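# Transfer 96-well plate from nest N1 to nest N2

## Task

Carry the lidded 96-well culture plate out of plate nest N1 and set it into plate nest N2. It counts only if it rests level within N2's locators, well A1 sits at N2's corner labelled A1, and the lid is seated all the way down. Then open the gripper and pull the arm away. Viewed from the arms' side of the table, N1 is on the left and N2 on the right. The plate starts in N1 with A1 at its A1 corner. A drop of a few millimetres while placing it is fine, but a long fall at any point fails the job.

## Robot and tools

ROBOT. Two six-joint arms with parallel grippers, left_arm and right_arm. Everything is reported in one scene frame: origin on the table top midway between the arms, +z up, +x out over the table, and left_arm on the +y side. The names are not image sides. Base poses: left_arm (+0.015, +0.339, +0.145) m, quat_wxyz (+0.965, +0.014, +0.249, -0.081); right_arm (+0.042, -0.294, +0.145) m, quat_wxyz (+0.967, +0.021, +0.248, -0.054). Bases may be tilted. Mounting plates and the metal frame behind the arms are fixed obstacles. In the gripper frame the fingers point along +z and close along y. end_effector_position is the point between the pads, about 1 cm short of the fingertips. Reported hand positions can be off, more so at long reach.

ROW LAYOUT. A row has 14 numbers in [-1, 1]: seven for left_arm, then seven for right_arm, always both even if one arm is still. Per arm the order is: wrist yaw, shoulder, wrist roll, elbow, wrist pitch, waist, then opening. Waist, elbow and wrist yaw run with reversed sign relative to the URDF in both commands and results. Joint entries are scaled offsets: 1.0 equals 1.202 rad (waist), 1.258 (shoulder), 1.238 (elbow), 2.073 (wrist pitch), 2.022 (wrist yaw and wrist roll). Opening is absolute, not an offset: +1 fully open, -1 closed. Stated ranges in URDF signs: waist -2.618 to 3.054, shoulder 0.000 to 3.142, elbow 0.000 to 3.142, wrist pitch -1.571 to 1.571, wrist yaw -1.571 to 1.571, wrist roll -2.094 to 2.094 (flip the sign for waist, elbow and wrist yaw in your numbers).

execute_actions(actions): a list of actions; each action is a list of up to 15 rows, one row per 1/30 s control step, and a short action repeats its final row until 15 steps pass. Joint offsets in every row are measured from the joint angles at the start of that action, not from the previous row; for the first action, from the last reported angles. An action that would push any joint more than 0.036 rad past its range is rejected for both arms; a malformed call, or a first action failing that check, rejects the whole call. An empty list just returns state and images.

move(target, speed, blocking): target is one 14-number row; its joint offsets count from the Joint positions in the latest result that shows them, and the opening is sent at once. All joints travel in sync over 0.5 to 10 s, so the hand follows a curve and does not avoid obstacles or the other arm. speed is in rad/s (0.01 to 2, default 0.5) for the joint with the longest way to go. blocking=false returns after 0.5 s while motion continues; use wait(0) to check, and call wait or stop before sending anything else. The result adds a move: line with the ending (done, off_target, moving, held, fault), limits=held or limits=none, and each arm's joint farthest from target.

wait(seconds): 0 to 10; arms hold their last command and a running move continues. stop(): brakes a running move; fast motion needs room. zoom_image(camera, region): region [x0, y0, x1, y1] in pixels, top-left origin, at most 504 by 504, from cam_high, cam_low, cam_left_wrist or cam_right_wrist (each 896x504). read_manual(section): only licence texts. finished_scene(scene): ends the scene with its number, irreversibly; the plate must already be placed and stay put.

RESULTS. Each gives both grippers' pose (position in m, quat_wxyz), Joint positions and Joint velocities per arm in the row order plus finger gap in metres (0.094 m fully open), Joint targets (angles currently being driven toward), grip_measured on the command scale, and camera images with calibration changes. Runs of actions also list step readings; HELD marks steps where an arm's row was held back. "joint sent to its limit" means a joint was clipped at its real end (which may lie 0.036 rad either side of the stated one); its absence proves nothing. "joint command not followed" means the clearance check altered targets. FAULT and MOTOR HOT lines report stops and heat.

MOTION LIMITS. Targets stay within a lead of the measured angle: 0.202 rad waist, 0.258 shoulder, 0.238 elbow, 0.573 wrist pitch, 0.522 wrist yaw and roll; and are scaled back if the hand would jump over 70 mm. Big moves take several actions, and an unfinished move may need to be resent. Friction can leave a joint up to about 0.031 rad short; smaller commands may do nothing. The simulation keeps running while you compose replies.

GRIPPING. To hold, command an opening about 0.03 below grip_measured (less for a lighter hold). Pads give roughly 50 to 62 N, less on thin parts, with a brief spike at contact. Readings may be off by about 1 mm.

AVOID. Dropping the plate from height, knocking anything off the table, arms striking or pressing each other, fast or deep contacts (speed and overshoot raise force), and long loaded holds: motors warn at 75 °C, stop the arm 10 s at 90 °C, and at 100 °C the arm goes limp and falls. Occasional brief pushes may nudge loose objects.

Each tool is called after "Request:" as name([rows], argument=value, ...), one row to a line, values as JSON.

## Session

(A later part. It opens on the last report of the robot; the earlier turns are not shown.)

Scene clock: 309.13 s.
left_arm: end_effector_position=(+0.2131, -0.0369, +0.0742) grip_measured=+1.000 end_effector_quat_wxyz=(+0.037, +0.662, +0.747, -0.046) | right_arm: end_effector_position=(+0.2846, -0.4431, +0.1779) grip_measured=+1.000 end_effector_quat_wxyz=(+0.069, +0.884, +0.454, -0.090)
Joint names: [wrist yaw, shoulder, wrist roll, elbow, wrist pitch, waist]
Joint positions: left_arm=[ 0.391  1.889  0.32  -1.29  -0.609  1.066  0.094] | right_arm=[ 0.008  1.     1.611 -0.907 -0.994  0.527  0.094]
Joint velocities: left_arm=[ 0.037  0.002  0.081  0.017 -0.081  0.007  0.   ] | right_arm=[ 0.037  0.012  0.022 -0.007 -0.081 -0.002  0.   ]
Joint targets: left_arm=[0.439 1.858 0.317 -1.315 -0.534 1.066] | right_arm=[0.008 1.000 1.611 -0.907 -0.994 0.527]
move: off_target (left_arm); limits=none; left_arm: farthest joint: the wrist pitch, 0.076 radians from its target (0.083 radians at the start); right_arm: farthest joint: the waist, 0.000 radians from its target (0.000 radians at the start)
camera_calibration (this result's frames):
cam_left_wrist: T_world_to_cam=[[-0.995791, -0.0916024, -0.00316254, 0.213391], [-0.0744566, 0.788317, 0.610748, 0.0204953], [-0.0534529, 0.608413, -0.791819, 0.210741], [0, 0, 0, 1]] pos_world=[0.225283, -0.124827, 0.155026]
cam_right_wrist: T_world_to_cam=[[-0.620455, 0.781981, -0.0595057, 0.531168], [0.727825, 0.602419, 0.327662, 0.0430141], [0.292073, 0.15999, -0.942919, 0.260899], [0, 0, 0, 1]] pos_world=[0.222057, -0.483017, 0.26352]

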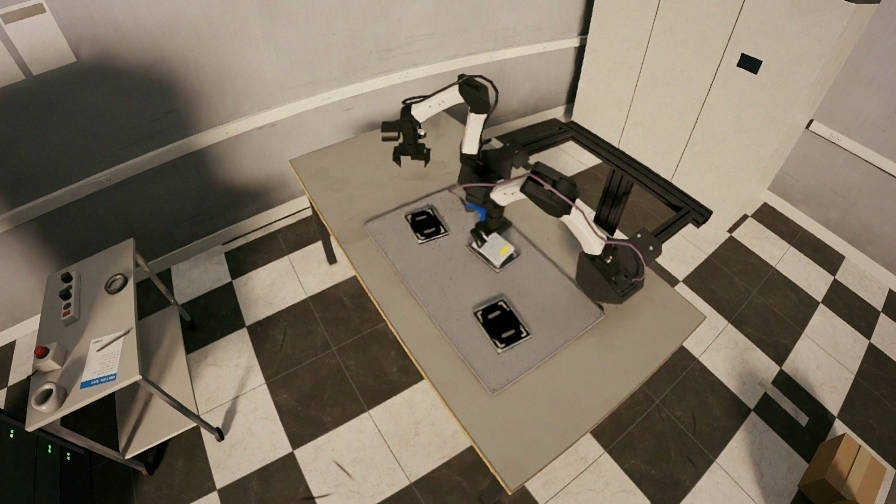

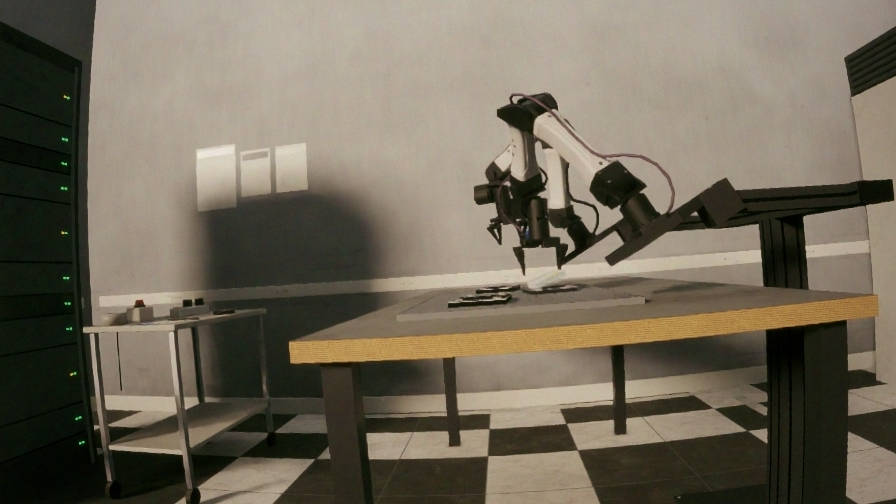

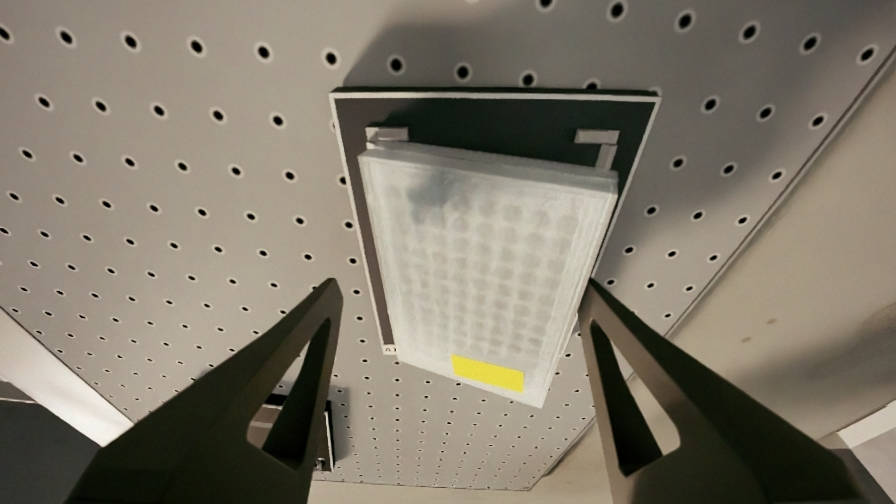

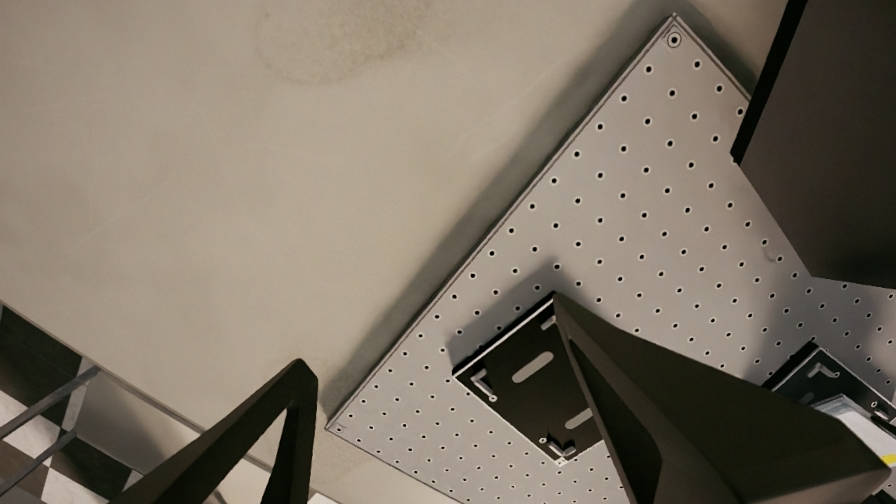

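Request:
move(target=[0.024,0.075,0,0,0,0,1,0,0,0,0,0,0,1], speed=0.03)

Scene clock: 317.83 s.
left_arm: end_effector_position=(+0.2049, -0.0285, +0.0546) grip_measured=+1.000 end_effector_quat_wxyz=(+0.017, +0.672, +0.740, -0.020) | right_arm: end_effector_position=(+0.2846, -0.4431, +0.1779) grip_measured=+1.000 end_effector_quat_wxyz=(+0.069, +0.884, +0.454, -0.090)
Joint names: [wrist yaw, shoulder, wrist roll, elbow, wrist pitch, waist]
Joint positions: left_arm=[ 0.42   1.947  0.32  -1.29  -0.615  1.066  0.094] | right_arm=[ 0.008  1.     1.611 -0.907 -0.994  0.527  0.094]
Joint velocities: left_arm=[ 0.022  0.012  0.007  0.002 -0.007 -0.007  0.   ] | right_arm=[ 0.037  0.002 -0.007  0.002 -0.037 -0.002  0.   ]
Joint targets: left_arm=[0.440 1.983 0.320 -1.290 -0.609 1.066] | right_arm=[0.008 1.000 1.611 -0.907 -0.994 0.527]
move: off_target (left_arm); limits=none; left_arm: farthest joint: the shoulder, 0.036 radians from its target (0.094 radians at the start); right_arm: farthest joint: the waist, 0.000 radians from its target (0.000 radians at the start)
camera_calibration (this result's frames):
cam_left_wrist: T_world_to_cam=[[-0.997739, -0.0660343, -0.0125168, 0.207652], [-0.0578274, 0.748524, 0.660581, 0.0180267], [-0.0342518, 0.659811, -0.750651, 0.184887], [0, 0, 0, 1]] pos_world=[0.214557, -0.121772, 0.129476]
cam_right_wrist: T_world_to_cam=[[-0.620455, 0.781981, -0.0595057, 0.531168], [0.727825, 0.602419, 0.327662, 0.0430141], [0.292073, 0.15999, -0.942919, 0.260899], [0, 0, 0, 1]] pos_world=[0.222057, -0.483017, 0.26352]

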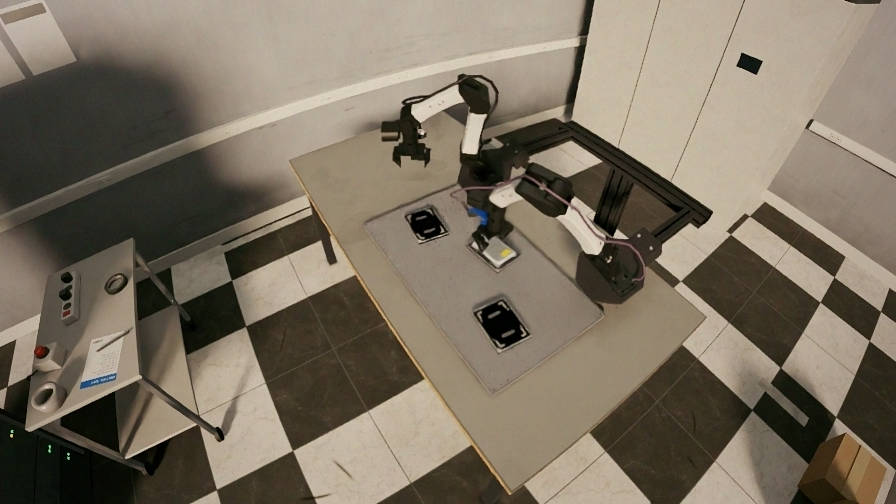

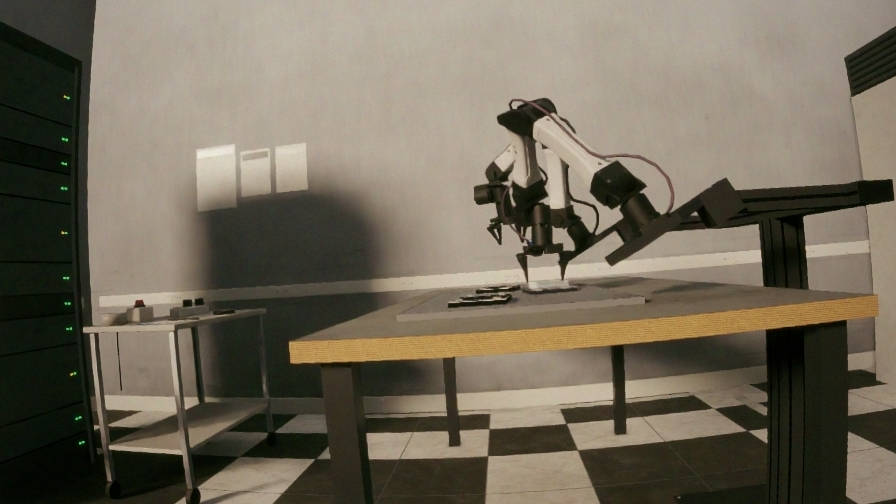

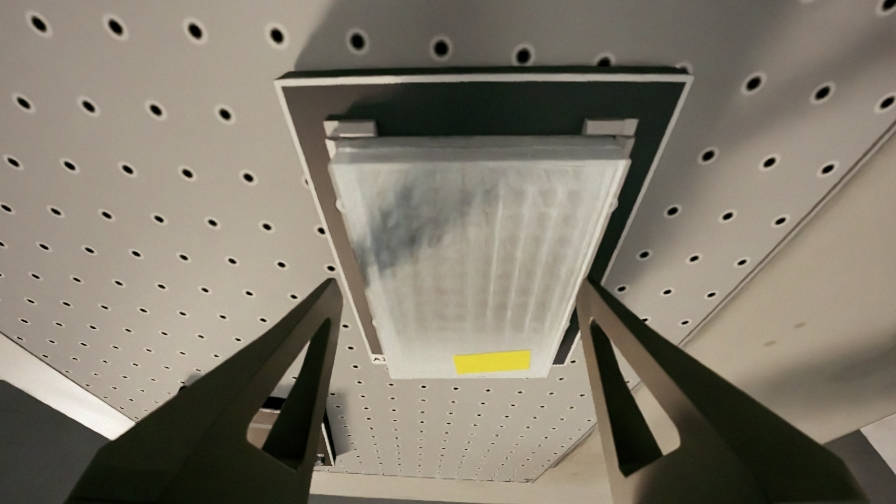

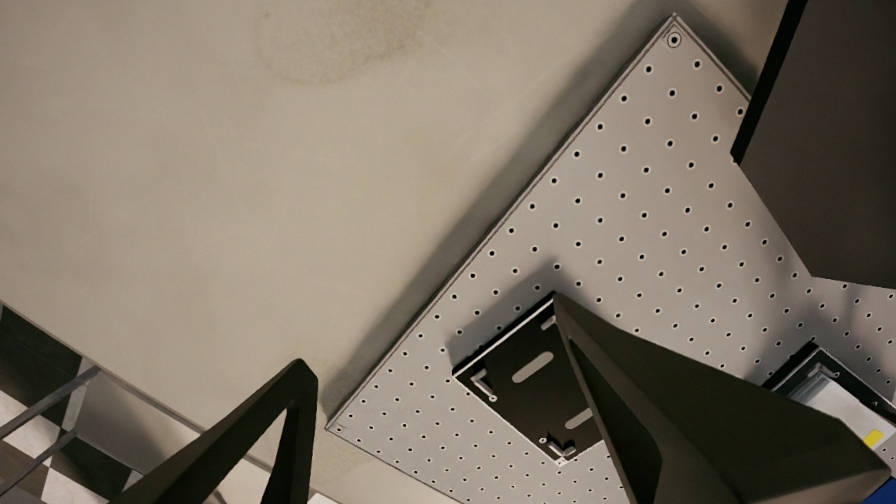

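Request:
move(target=[0,-0.14,0,-0.02,0,0,1,0,0,0,0,0,0,1], speed=0.15)

Request:
move(target=[-0.2,-0.6,0,0.2,0,-0.9,1,0,0,0,0,0,0,1], speed=0.8)

Scene clock: 325.47 s.
left_arm: end_effector_position=(+0.2367, -0.0395, +0.1078) grip_measured=+1.000 end_effector_quat_wxyz=(+0.081, +0.645, +0.758, -0.050) | right_arm: end_effector_position=(+0.2846, -0.4431, +0.1779) grip_measured=+1.000 end_effector_quat_wxyz=(+0.069, +0.884, +0.454, -0.090)
Joint names: [wrist yaw, shoulder, wrist roll, elbow, wrist pitch, waist]
Joint positions: left_arm=[ 0.419  1.79   0.32  -1.29  -0.615  1.066  0.094] | right_arm=[ 0.008  1.     1.611 -0.907 -0.994  0.527  0.094]
Joint velocities: left_arm=[ 0.007 -0.012 -0.007  0.012 -0.051  0.007  0.   ] | right_arm=[-0.051  0.007 -0.022  0.017 -0.11   0.002  0.   ]
Joint targets: left_arm=[0.420 1.770 0.320 -1.315 -0.615 1.066] | right_arm=[0.008 1.000 1.611 -0.907 -0.994 0.527]
move: off_target (left_arm); limits=none; left_arm: farthest joint: the elbow, 0.025 radians from its target (0.025 radians at the start); right_arm: farthest joint: the waist, 0.000 radians from its target (0.000 radians at the start)
camera_calibration (this result's frames):
cam_left_wrist: T_world_to_cam=[[-0.989185, -0.136968, -0.0524579, 0.238762], [-0.143009, 0.821287, 0.552301, 0.027622], [-0.0325647, 0.55383, -0.831993, 0.237345], [0, 0, 0, 1]] pos_world=[0.247859, -0.121431, 0.194738]
cam_right_wrist: T_world_to_cam=[[-0.620455, 0.781981, -0.0595057, 0.531168], [0.727825, 0.602419, 0.327662, 0.0430141], [0.292073, 0.15999, -0.942919, 0.260899], [0, 0, 0, 1]] pos_world=[0.222057, -0.483017, 0.26352]

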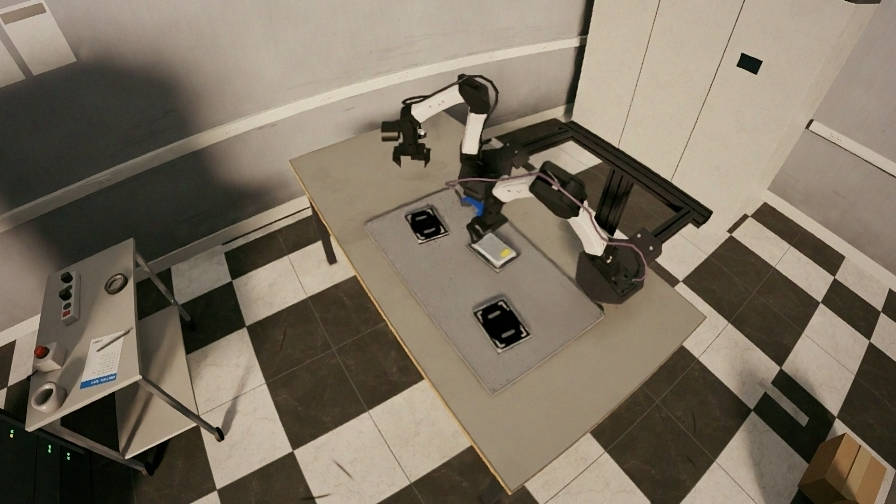

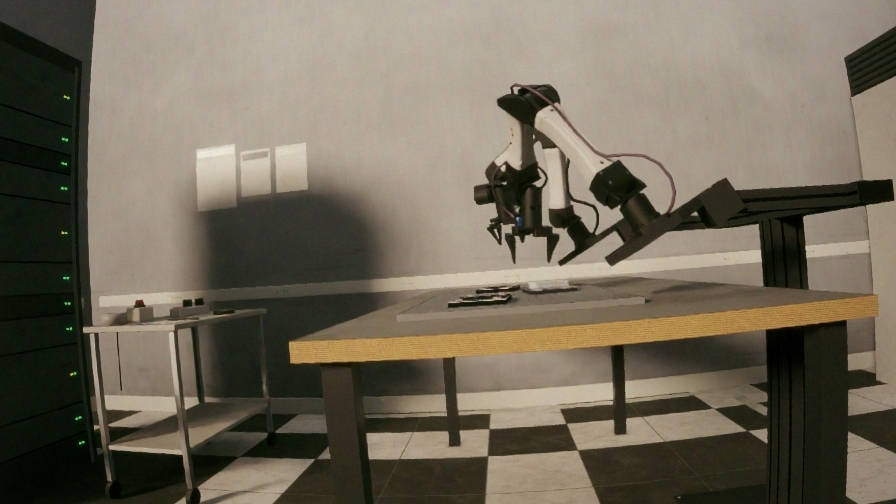

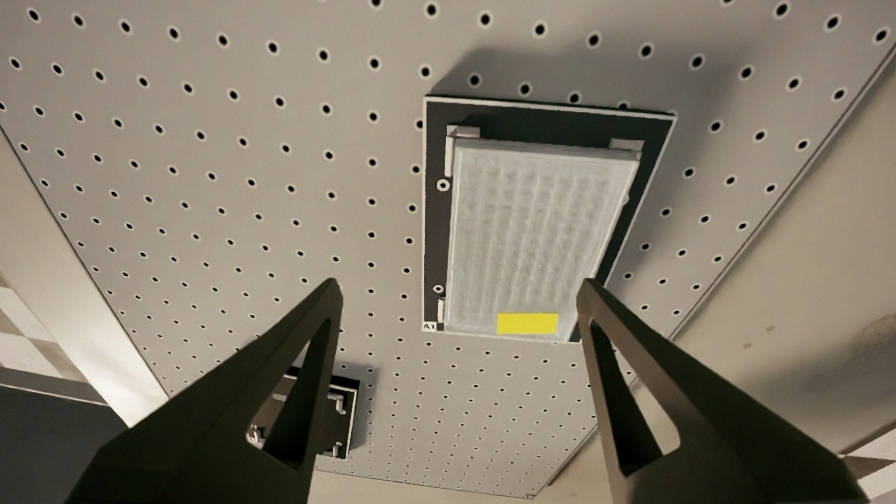

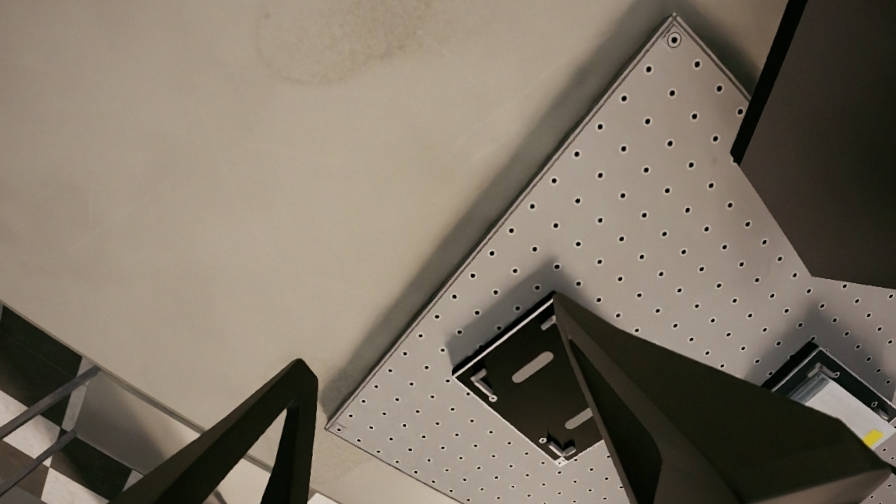

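Scene clock: 327.60 s.
left_arm: end_effector_position=(+0.4328, +0.2767, +0.2160) grip_measured=+1.000 end_effector_quat_wxyz=(+0.229, +0.227, +0.946, +0.024) | right_arm: end_effector_position=(+0.2846, -0.4431, +0.1779) grip_measured=+1.000 end_effector_quat_wxyz=(+0.069, +0.884, +0.454, -0.090)
Joint names: [wrist yaw, shoulder, wrist roll, elbow, wrist pitch, waist]
Joint positions: left_arm=[ 0.022  1.051  0.32  -1.063 -0.614 -0.007  0.094] | right_arm=[ 0.008  1.     1.611 -0.907 -0.994  0.527  0.094]
Joint velocities: left_arm=[ 0.007 -0.017  0.037 -0.012 -0.066  0.017  0.   ] | right_arm=[ 0.007 -0.002 -0.022 -0.007 -0.066 -0.012  0.   ]
Joint targets: left_arm=[0.015 1.036 0.320 -1.042 -0.615 -0.016] | right_arm=[0.008 1.000 1.611 -0.907 -0.994 0.527]
move: done; limits=none; left_arm: farthest joint: the elbow, 0.020 radians from its target (0.248 radians at the start); right_arm: farthest joint: the waist, 0.000 radians from its target (0.000 radians at the start)
camera_calibration (this result's frames):
cam_left_wrist: T_world_to_cam=[[-0.432819, -0.883529, -0.179009, 0.474814], [-0.874083, 0.362724, 0.323126, 0.229053], [-0.22056, 0.296323, -0.929272, 0.332293], [0, 0, 0, 1]] pos_world=[0.47901, 0.237963, 0.319773]
cam_right_wrist: T_world_to_cam=[[-0.620455, 0.781981, -0.0595057, 0.531168], [0.727825, 0.602419, 0.327662, 0.0430141], [0.292073, 0.15999, -0.942919, 0.260899], [0, 0, 0, 1]] pos_world=[0.222057, -0.483017, 0.26352]

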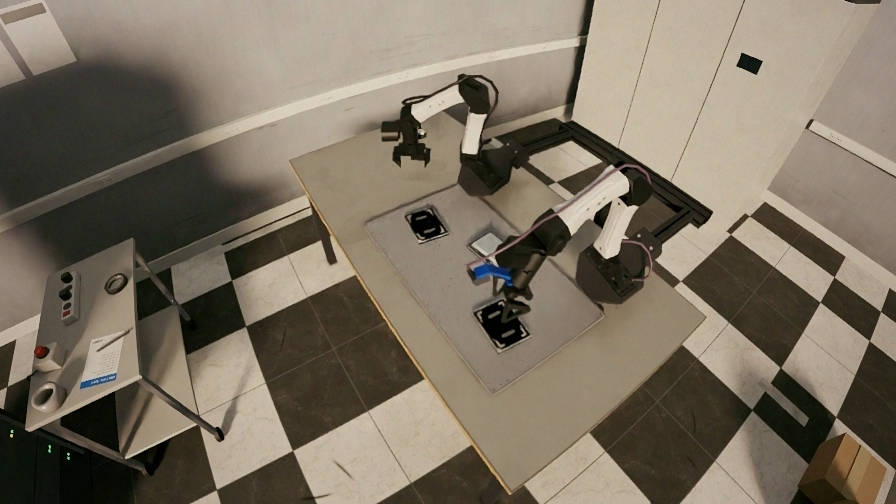

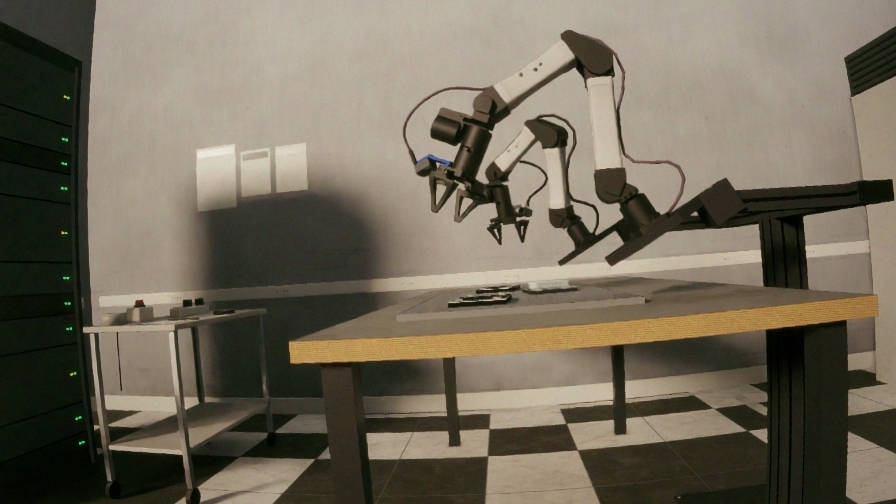

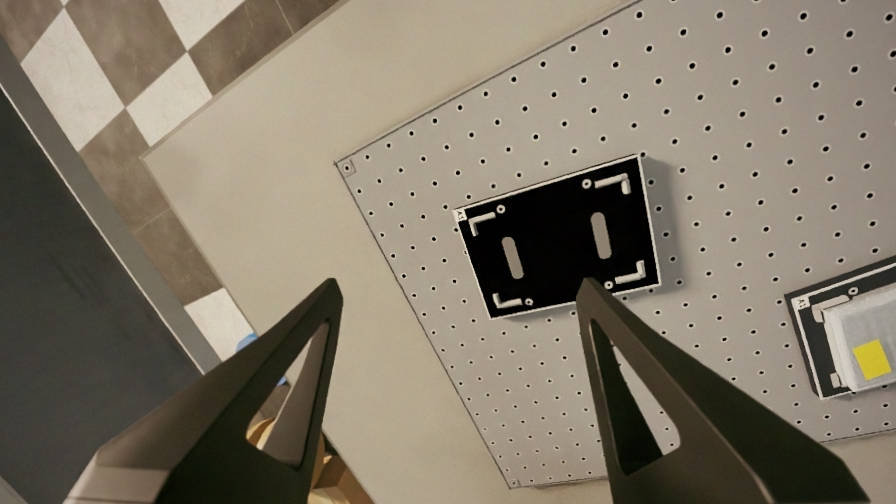

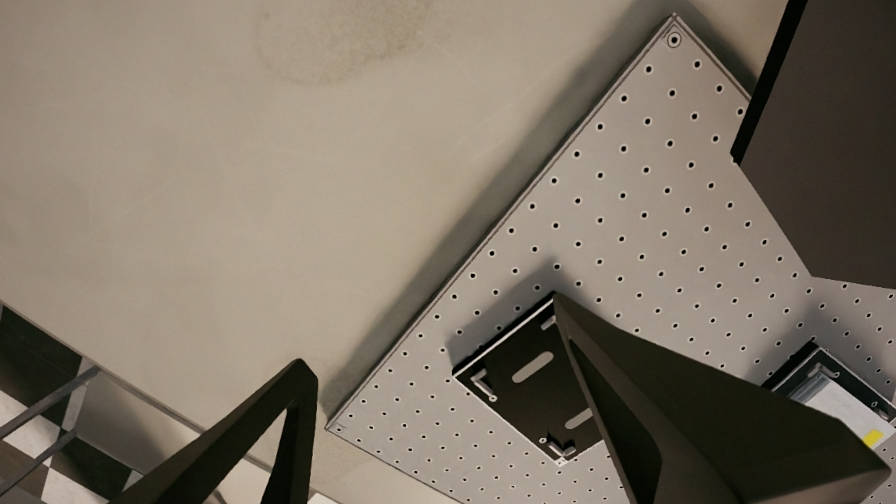

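Request:
move(target=[0,0,0,0,0,0,1,-0.12,0.15,-0.5,0,0,-0.8,1], speed=0.9)

Request:
move(target=[0,0,0,0,0,0,1,-0.132,0.45,-0.515,-0.075,0.14,-0.78,1], speed=0.7)

Scene clock: 341.23 s.
left_arm: end_effector_position=(+0.4328, +0.2766, +0.2160) grip_measured=+1.000 end_effector_quat_wxyz=(+0.229, +0.227, +0.946, +0.024) | right_arm: end_effector_position=(+0.3144, -0.2584, +0.1364) grip_measured=+1.000 end_effector_quat_wxyz=(-0.063, +0.156, +0.985, -0.036)
Joint names: [wrist yaw, shoulder, wrist roll, elbow, wrist pitch, waist]
Joint positions: left_arm=[ 0.022  1.051  0.32  -1.063 -0.614 -0.007  0.094] | right_arm=[-0.225  1.174  0.612 -0.907 -0.994 -0.427  0.094]
Joint velocities: left_arm=[-0.022 -0.002  0.037  0.007 -0.037  0.002  0.   ] | right_arm=[-0.007 -0.012 -0.081 -0.007 -0.022 -0.007  0.   ]
Joint targets: left_arm=[0.022 1.051 0.320 -1.063 -0.614 -0.007] | right_arm=[-0.235 1.189 0.600 -0.907 -0.994 -0.434]
move: done; limits=none; left_arm: farthest joint: the waist, 0.000 radians from its target (0.000 radians at the start); right_arm: farthest joint: the shoulder, 0.015 radians from its target (0.188 radians at the start)
camera_calibration (this result's frames):
cam_left_wrist: T_world_to_cam=[[-0.43298, -0.883515, -0.178688, 0.474749], [-0.874004, 0.362983, 0.323049, 0.228979], [-0.220558, 0.296048, -0.92936, 0.332403], [0, 0, 0, 1]] pos_world=[0.478999, 0.237925, 0.319783]
cam_right_wrist: T_world_to_cam=[[-0.545742, -0.822537, 0.159995, -0.0653148], [-0.625314, 0.526863, 0.575672, 0.29575], [-0.557807, 0.214121, -0.801875, 0.445406], [0, 0, 0, 1]] pos_world=[0.397742, -0.304914, 0.197355]

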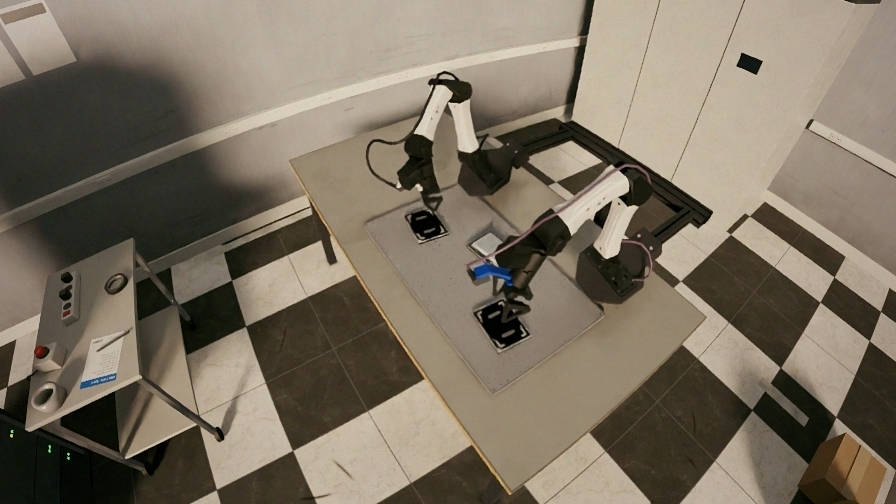

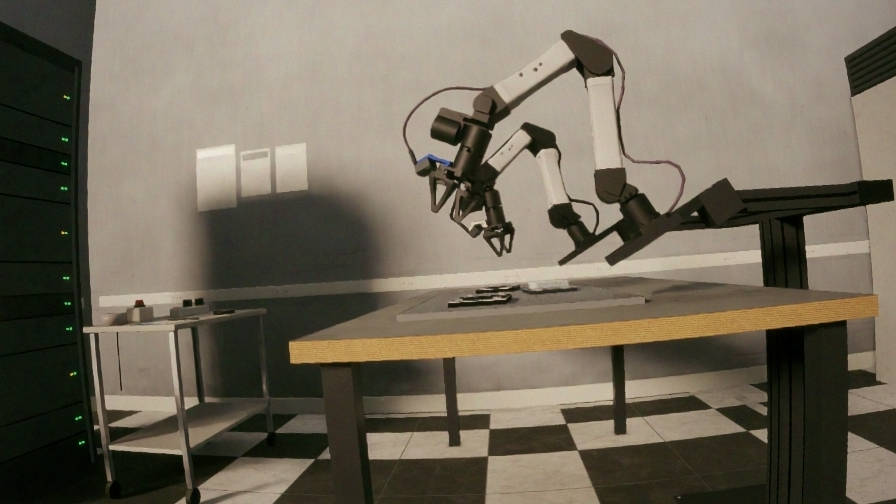

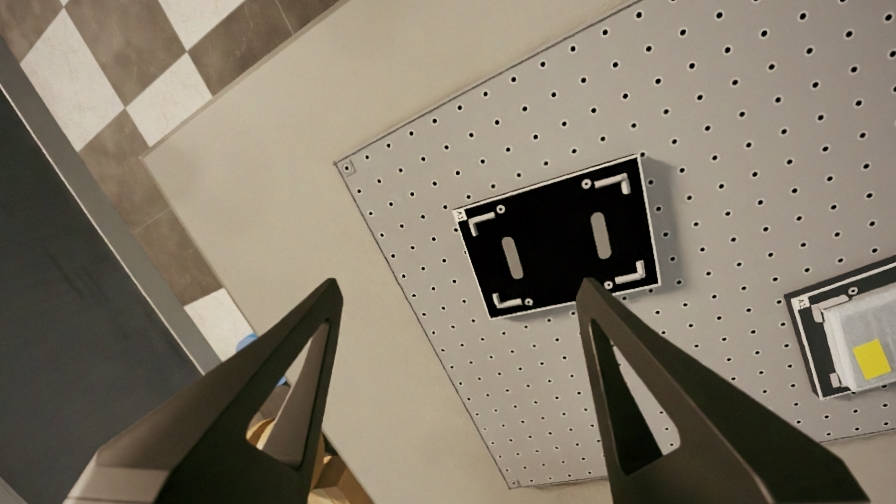

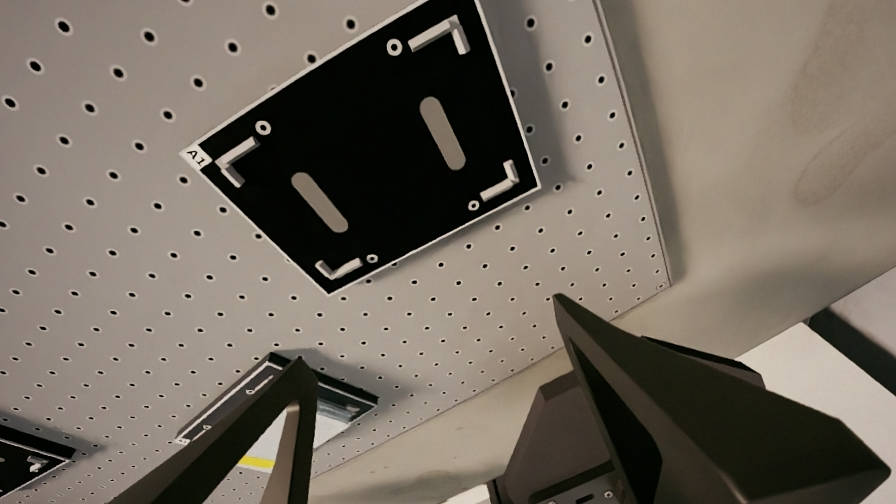

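Scene clock: 343.57 s.
left_arm: end_effector_position=(+0.4328, +0.2766, +0.2160) grip_measured=+1.000 end_effector_quat_wxyz=(+0.229, +0.227, +0.946, +0.024) | right_arm: end_effector_position=(+0.2090, -0.0311, +0.1023) grip_measured=+1.000 end_effector_quat_wxyz=(+0.004, +0.732, -0.681, -0.006)
Joint names: [wrist yaw, shoulder, wrist roll, elbow, wrist pitch, waist]
Joint positions: left_arm=[ 0.022  1.051  0.32  -1.063 -0.614 -0.007  0.094] | right_arm=[-0.481  1.727 -0.418 -0.972 -0.719 -1.36   0.094]
Joint velocities: left_arm=[ 0.022 -0.012  0.007 -0.007 -0.037 -0.007  0.   ] | right_arm=[-0.037 -0.012  0.007  0.002 -0.037  0.002  0.   ]
Joint targets: left_arm=[0.022 1.051 0.320 -1.063 -0.614 -0.007] | right_arm=[-0.492 1.739 -0.430 -1.000 -0.703 -1.365]
move: off_target (right_arm); limits=none; left_arm: farthest joint: the waist, 0.000 radians from its target (0.000 radians at the start); right_arm: farthest joint: the elbow, 0.027 radians from its target (0.093 radians at the start)
camera_calibration (this result's frames):
cam_left_wrist: T_world_to_cam=[[-0.43298, -0.883515, -0.178688, 0.474749], [-0.874004, 0.362983, 0.323049, 0.228979], [-0.220558, 0.296048, -0.92936, 0.332403], [0, 0, 0, 1]] pos_world=[0.478999, 0.237925, 0.319783]
cam_right_wrist: T_world_to_cam=[[0.977987, -0.206648, 0.0289579, -0.216287], [-0.192056, -0.837166, 0.512121, 0.00317091], [-0.0815861, -0.50641, -0.858425, 0.194467], [0, 0, 0, 1]] pos_world=[0.228, 0.0564395, 0.171575]

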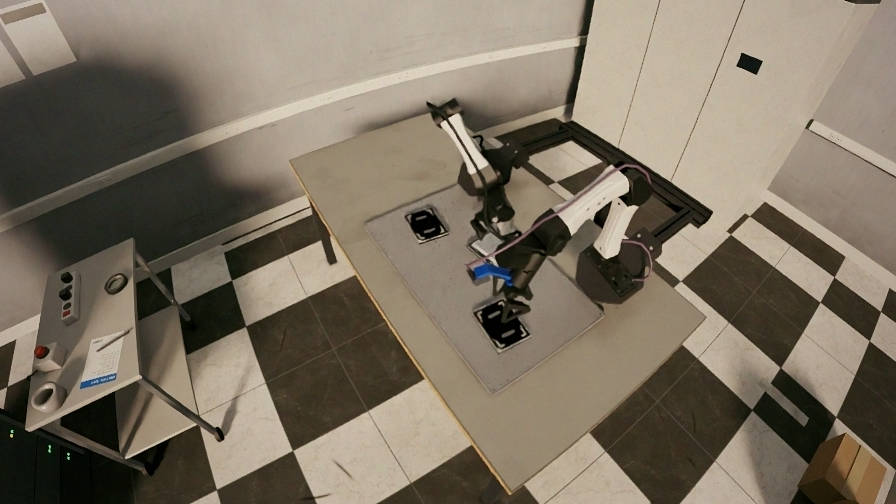

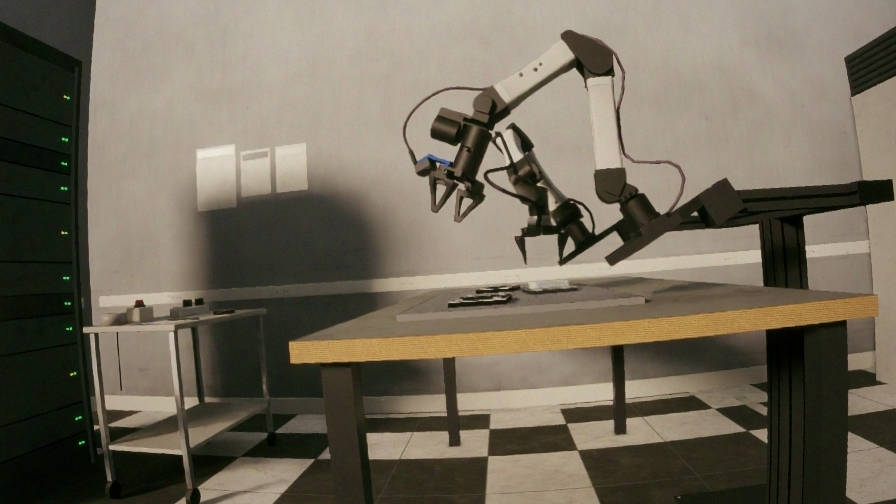

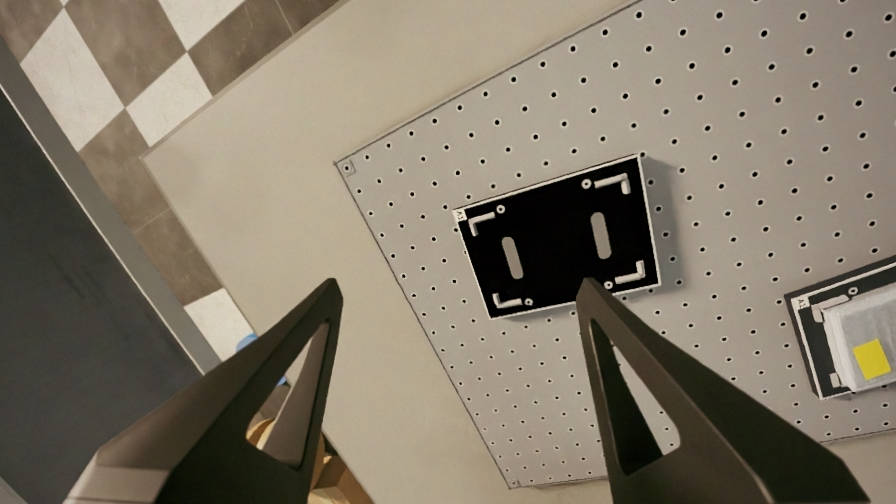

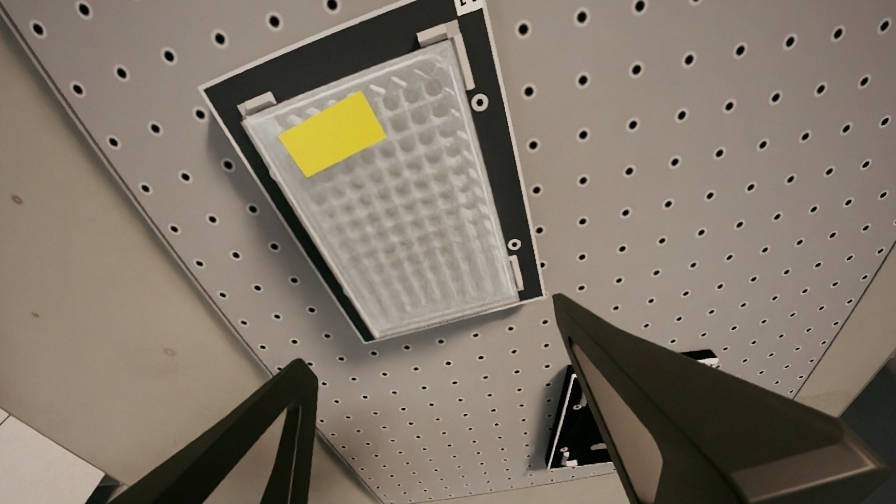

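Request:
move(target=[0,0,0,0,0,0,1,-0.008,0.133,-0.031,0.03,0.093,0.024,1], speed=0.2)

Scene clock: 358.17 s.
left_arm: end_effector_position=(+0.4328, +0.2766, +0.2160) grip_measured=+1.000 end_effector_quat_wxyz=(+0.229, +0.227, +0.946, +0.024) | right_arm: end_effector_position=(+0.1985, -0.0173, +0.0579) grip_measured=+1.000 end_effector_quat_wxyz=(+0.006, +0.742, -0.670, -0.001)
Joint names: [wrist yaw, shoulder, wrist roll, elbow, wrist pitch, waist]
Joint positions: left_arm=[ 0.022  1.051  0.32  -1.063 -0.614 -0.007  0.094] | right_arm=[-0.486  1.882 -0.47  -0.955 -0.543 -1.336  0.094]
Joint velocities: left_arm=[-0.037  0.002  0.007 -0.012 -0.037  0.022  0.   ] | right_arm=[-0.037  0.012 -0.037  0.012  0.007  0.012  0.   ]
Joint targets: left_arm=[0.022 1.051 0.320 -1.063 -0.614 -0.007] | right_arm=[-0.497 1.894 -0.481 -0.936 -0.527 -1.331]
move: done; limits=none; left_arm: farthest joint: the waist, 0.000 radians from its target (0.000 radians at the start); right_arm: farthest joint: the elbow, 0.020 radians from its target (0.038 radians at the start)
camera_calibration (this result's frames):
cam_left_wrist: T_world_to_cam=[[-0.43298, -0.883515, -0.178688, 0.474749], [-0.874004, 0.362983, 0.323049, 0.228979], [-0.220558, 0.296048, -0.92936, 0.332403], [0, 0, 0, 1]] pos_world=[0.478999, 0.237925, 0.319783]
cam_right_wrist: T_world_to_cam=[[0.983501, -0.177529, 0.0347716, -0.202856], [-0.169563, -0.837681, 0.519171, 0.0306462], [-0.0630404, -0.516501, -0.853963, 0.158416], [0, 0, 0, 1]] pos_world=[0.214693, 0.0714807, 0.126424]

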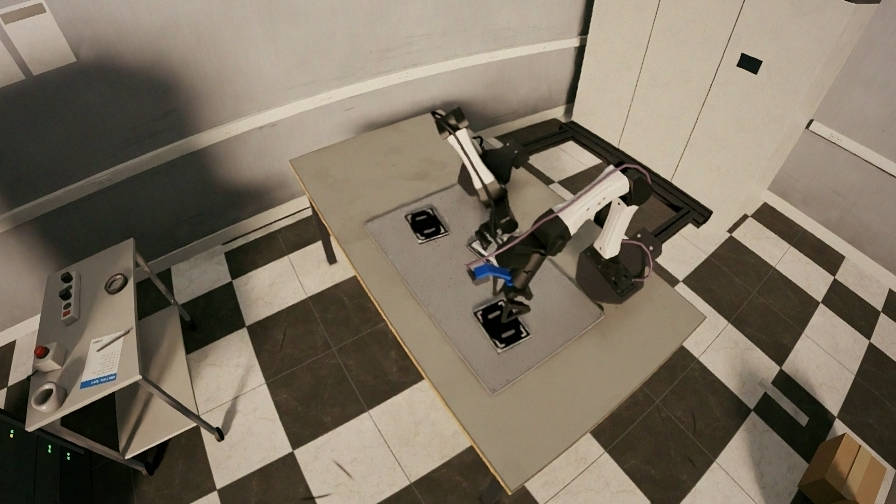

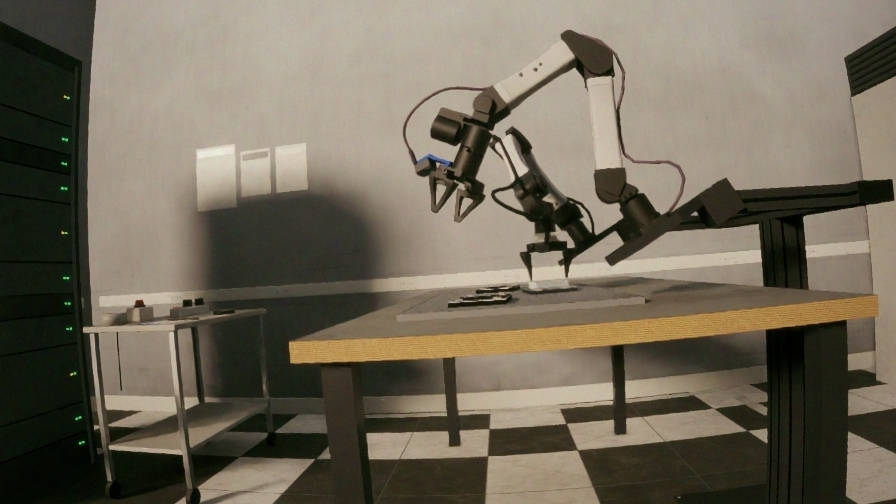

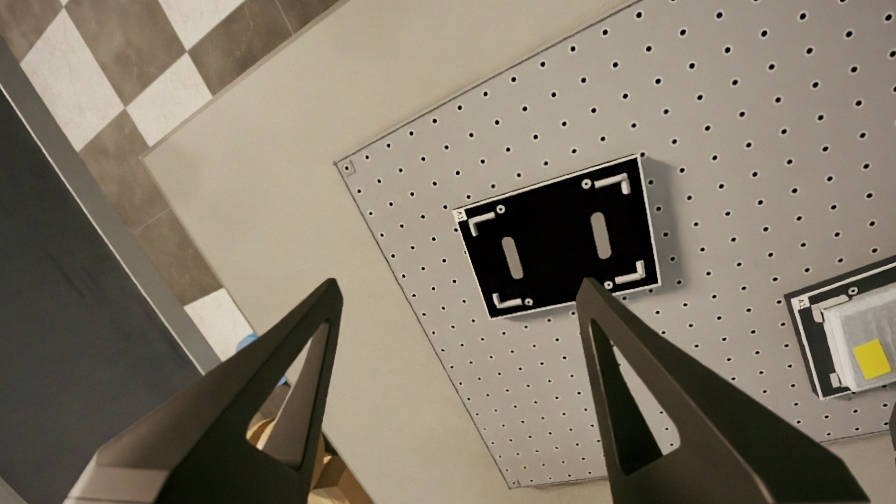

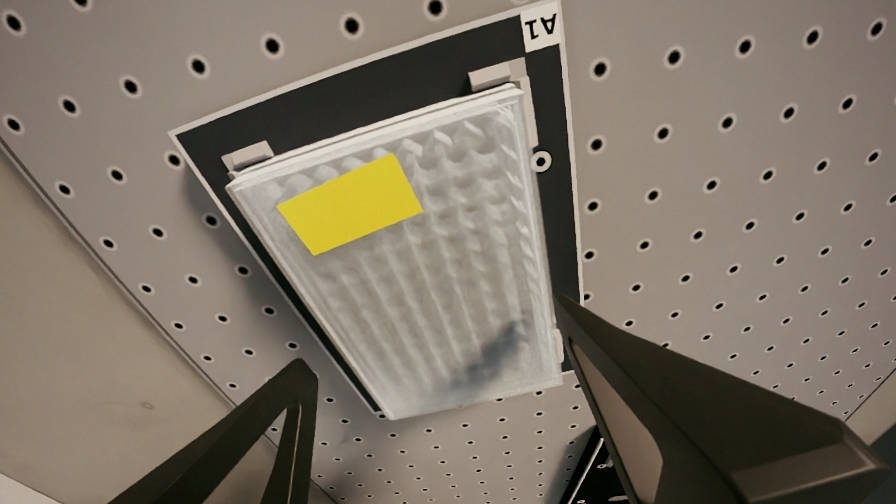

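Request:
move(target=[0,0,0,0,0,0,1,0,0.01,0,0.015,0.008,-0.015,1], speed=0.03)

Scene clock: 364.50 s.
left_arm: end_effector_position=(+0.4328, +0.2766, +0.2160) grip_measured=+1.000 end_effector_quat_wxyz=(+0.229, +0.227, +0.946, +0.024) | right_arm: end_effector_position=(+0.1965, -0.0155, +0.0592) grip_measured=+1.000 end_effector_quat_wxyz=(+0.004, +0.744, -0.668, -0.002)
Joint names: [wrist yaw, shoulder, wrist roll, elbow, wrist pitch, waist]
Joint positions: left_arm=[ 0.022  1.051  0.32  -1.063 -0.614 -0.007  0.094] | right_arm=[-0.486  1.882 -0.47  -0.955 -0.542 -1.345  0.094]
Joint velocities: left_arm=[ 0.007 -0.002 -0.051 -0.007 -0.066  0.017  0.   ] | right_arm=[ 0.007 -0.007 -0.007 -0.012  0.051  0.012  0.   ]
Joint targets: left_arm=[0.022 1.051 0.320 -1.063 -0.614 -0.007] | right_arm=[-0.486 1.895 -0.470 -0.936 -0.526 -1.355]
move: done; limits=none; left_arm: farthest joint: the waist, 0.000 radians from its target (0.000 radians at the start); right_arm: farthest joint: the elbow, 0.018 radians from its target (0.018 radians at the start)
camera_calibration (this result's frames):
cam_left_wrist: T_world_to_cam=[[-0.43298, -0.883515, -0.178688, 0.474749], [-0.874004, 0.362983, 0.323049, 0.228979], [-0.220558, 0.296048, -0.92936, 0.332403], [0, 0, 0, 1]] pos_world=[0.478999, 0.237925, 0.319783]
cam_right_wrist: T_world_to_cam=[[0.984747, -0.170488, 0.0347554, -0.200746], [-0.163845, -0.841394, 0.514987, 0.0301585], [-0.0585561, -0.512826, -0.856493, 0.15957], [0, 0, 0, 1]] pos_world=[0.211969, 0.0729821, 0.128117]

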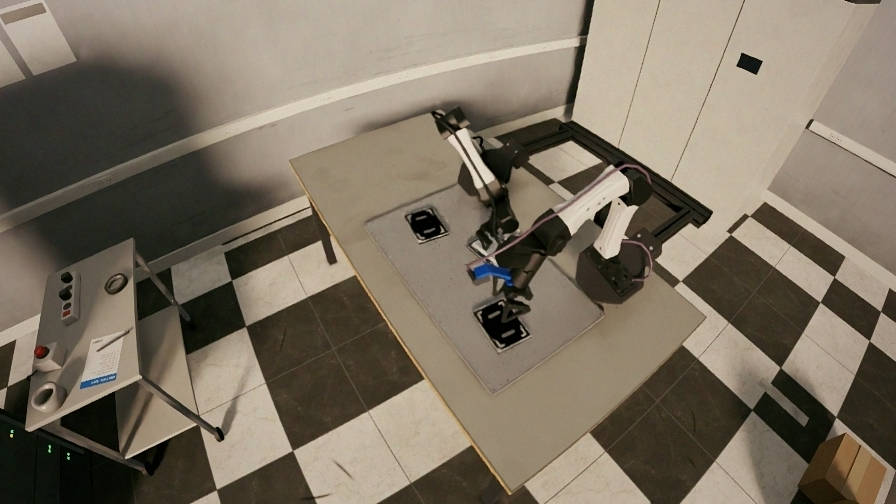

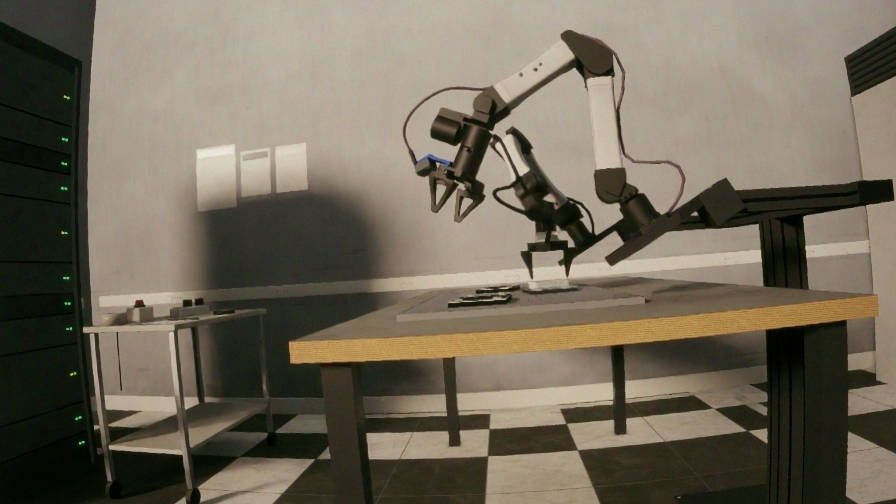

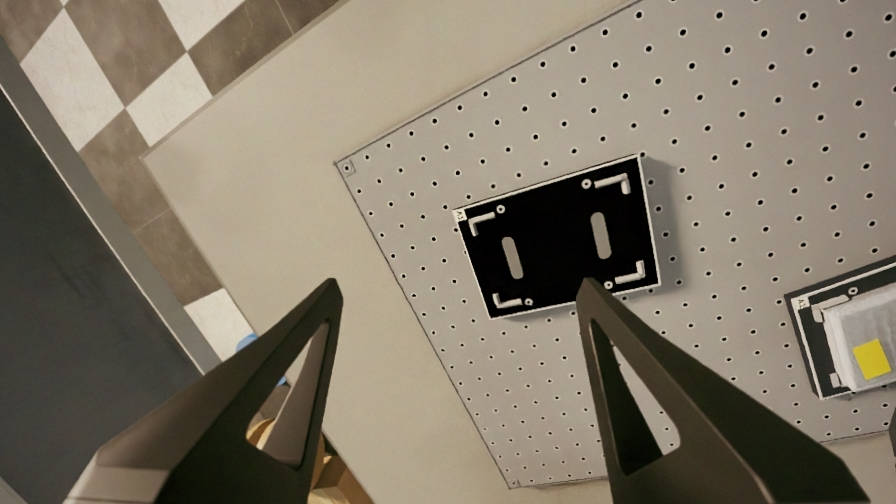

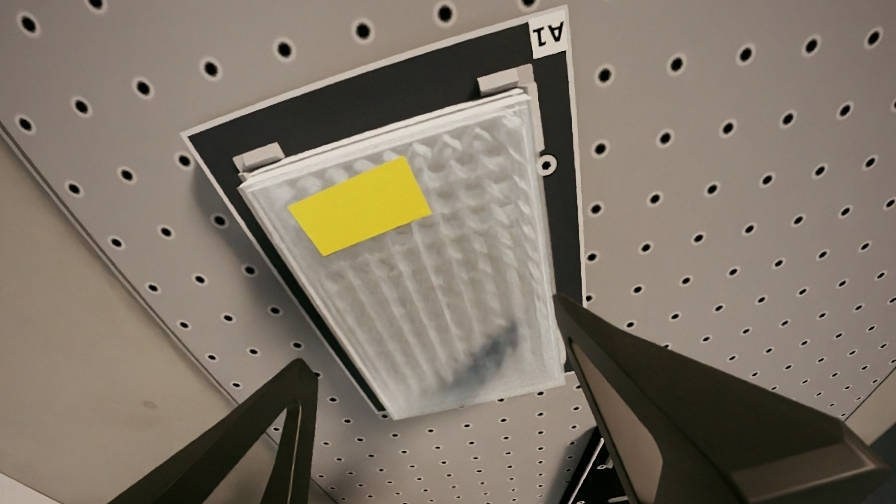

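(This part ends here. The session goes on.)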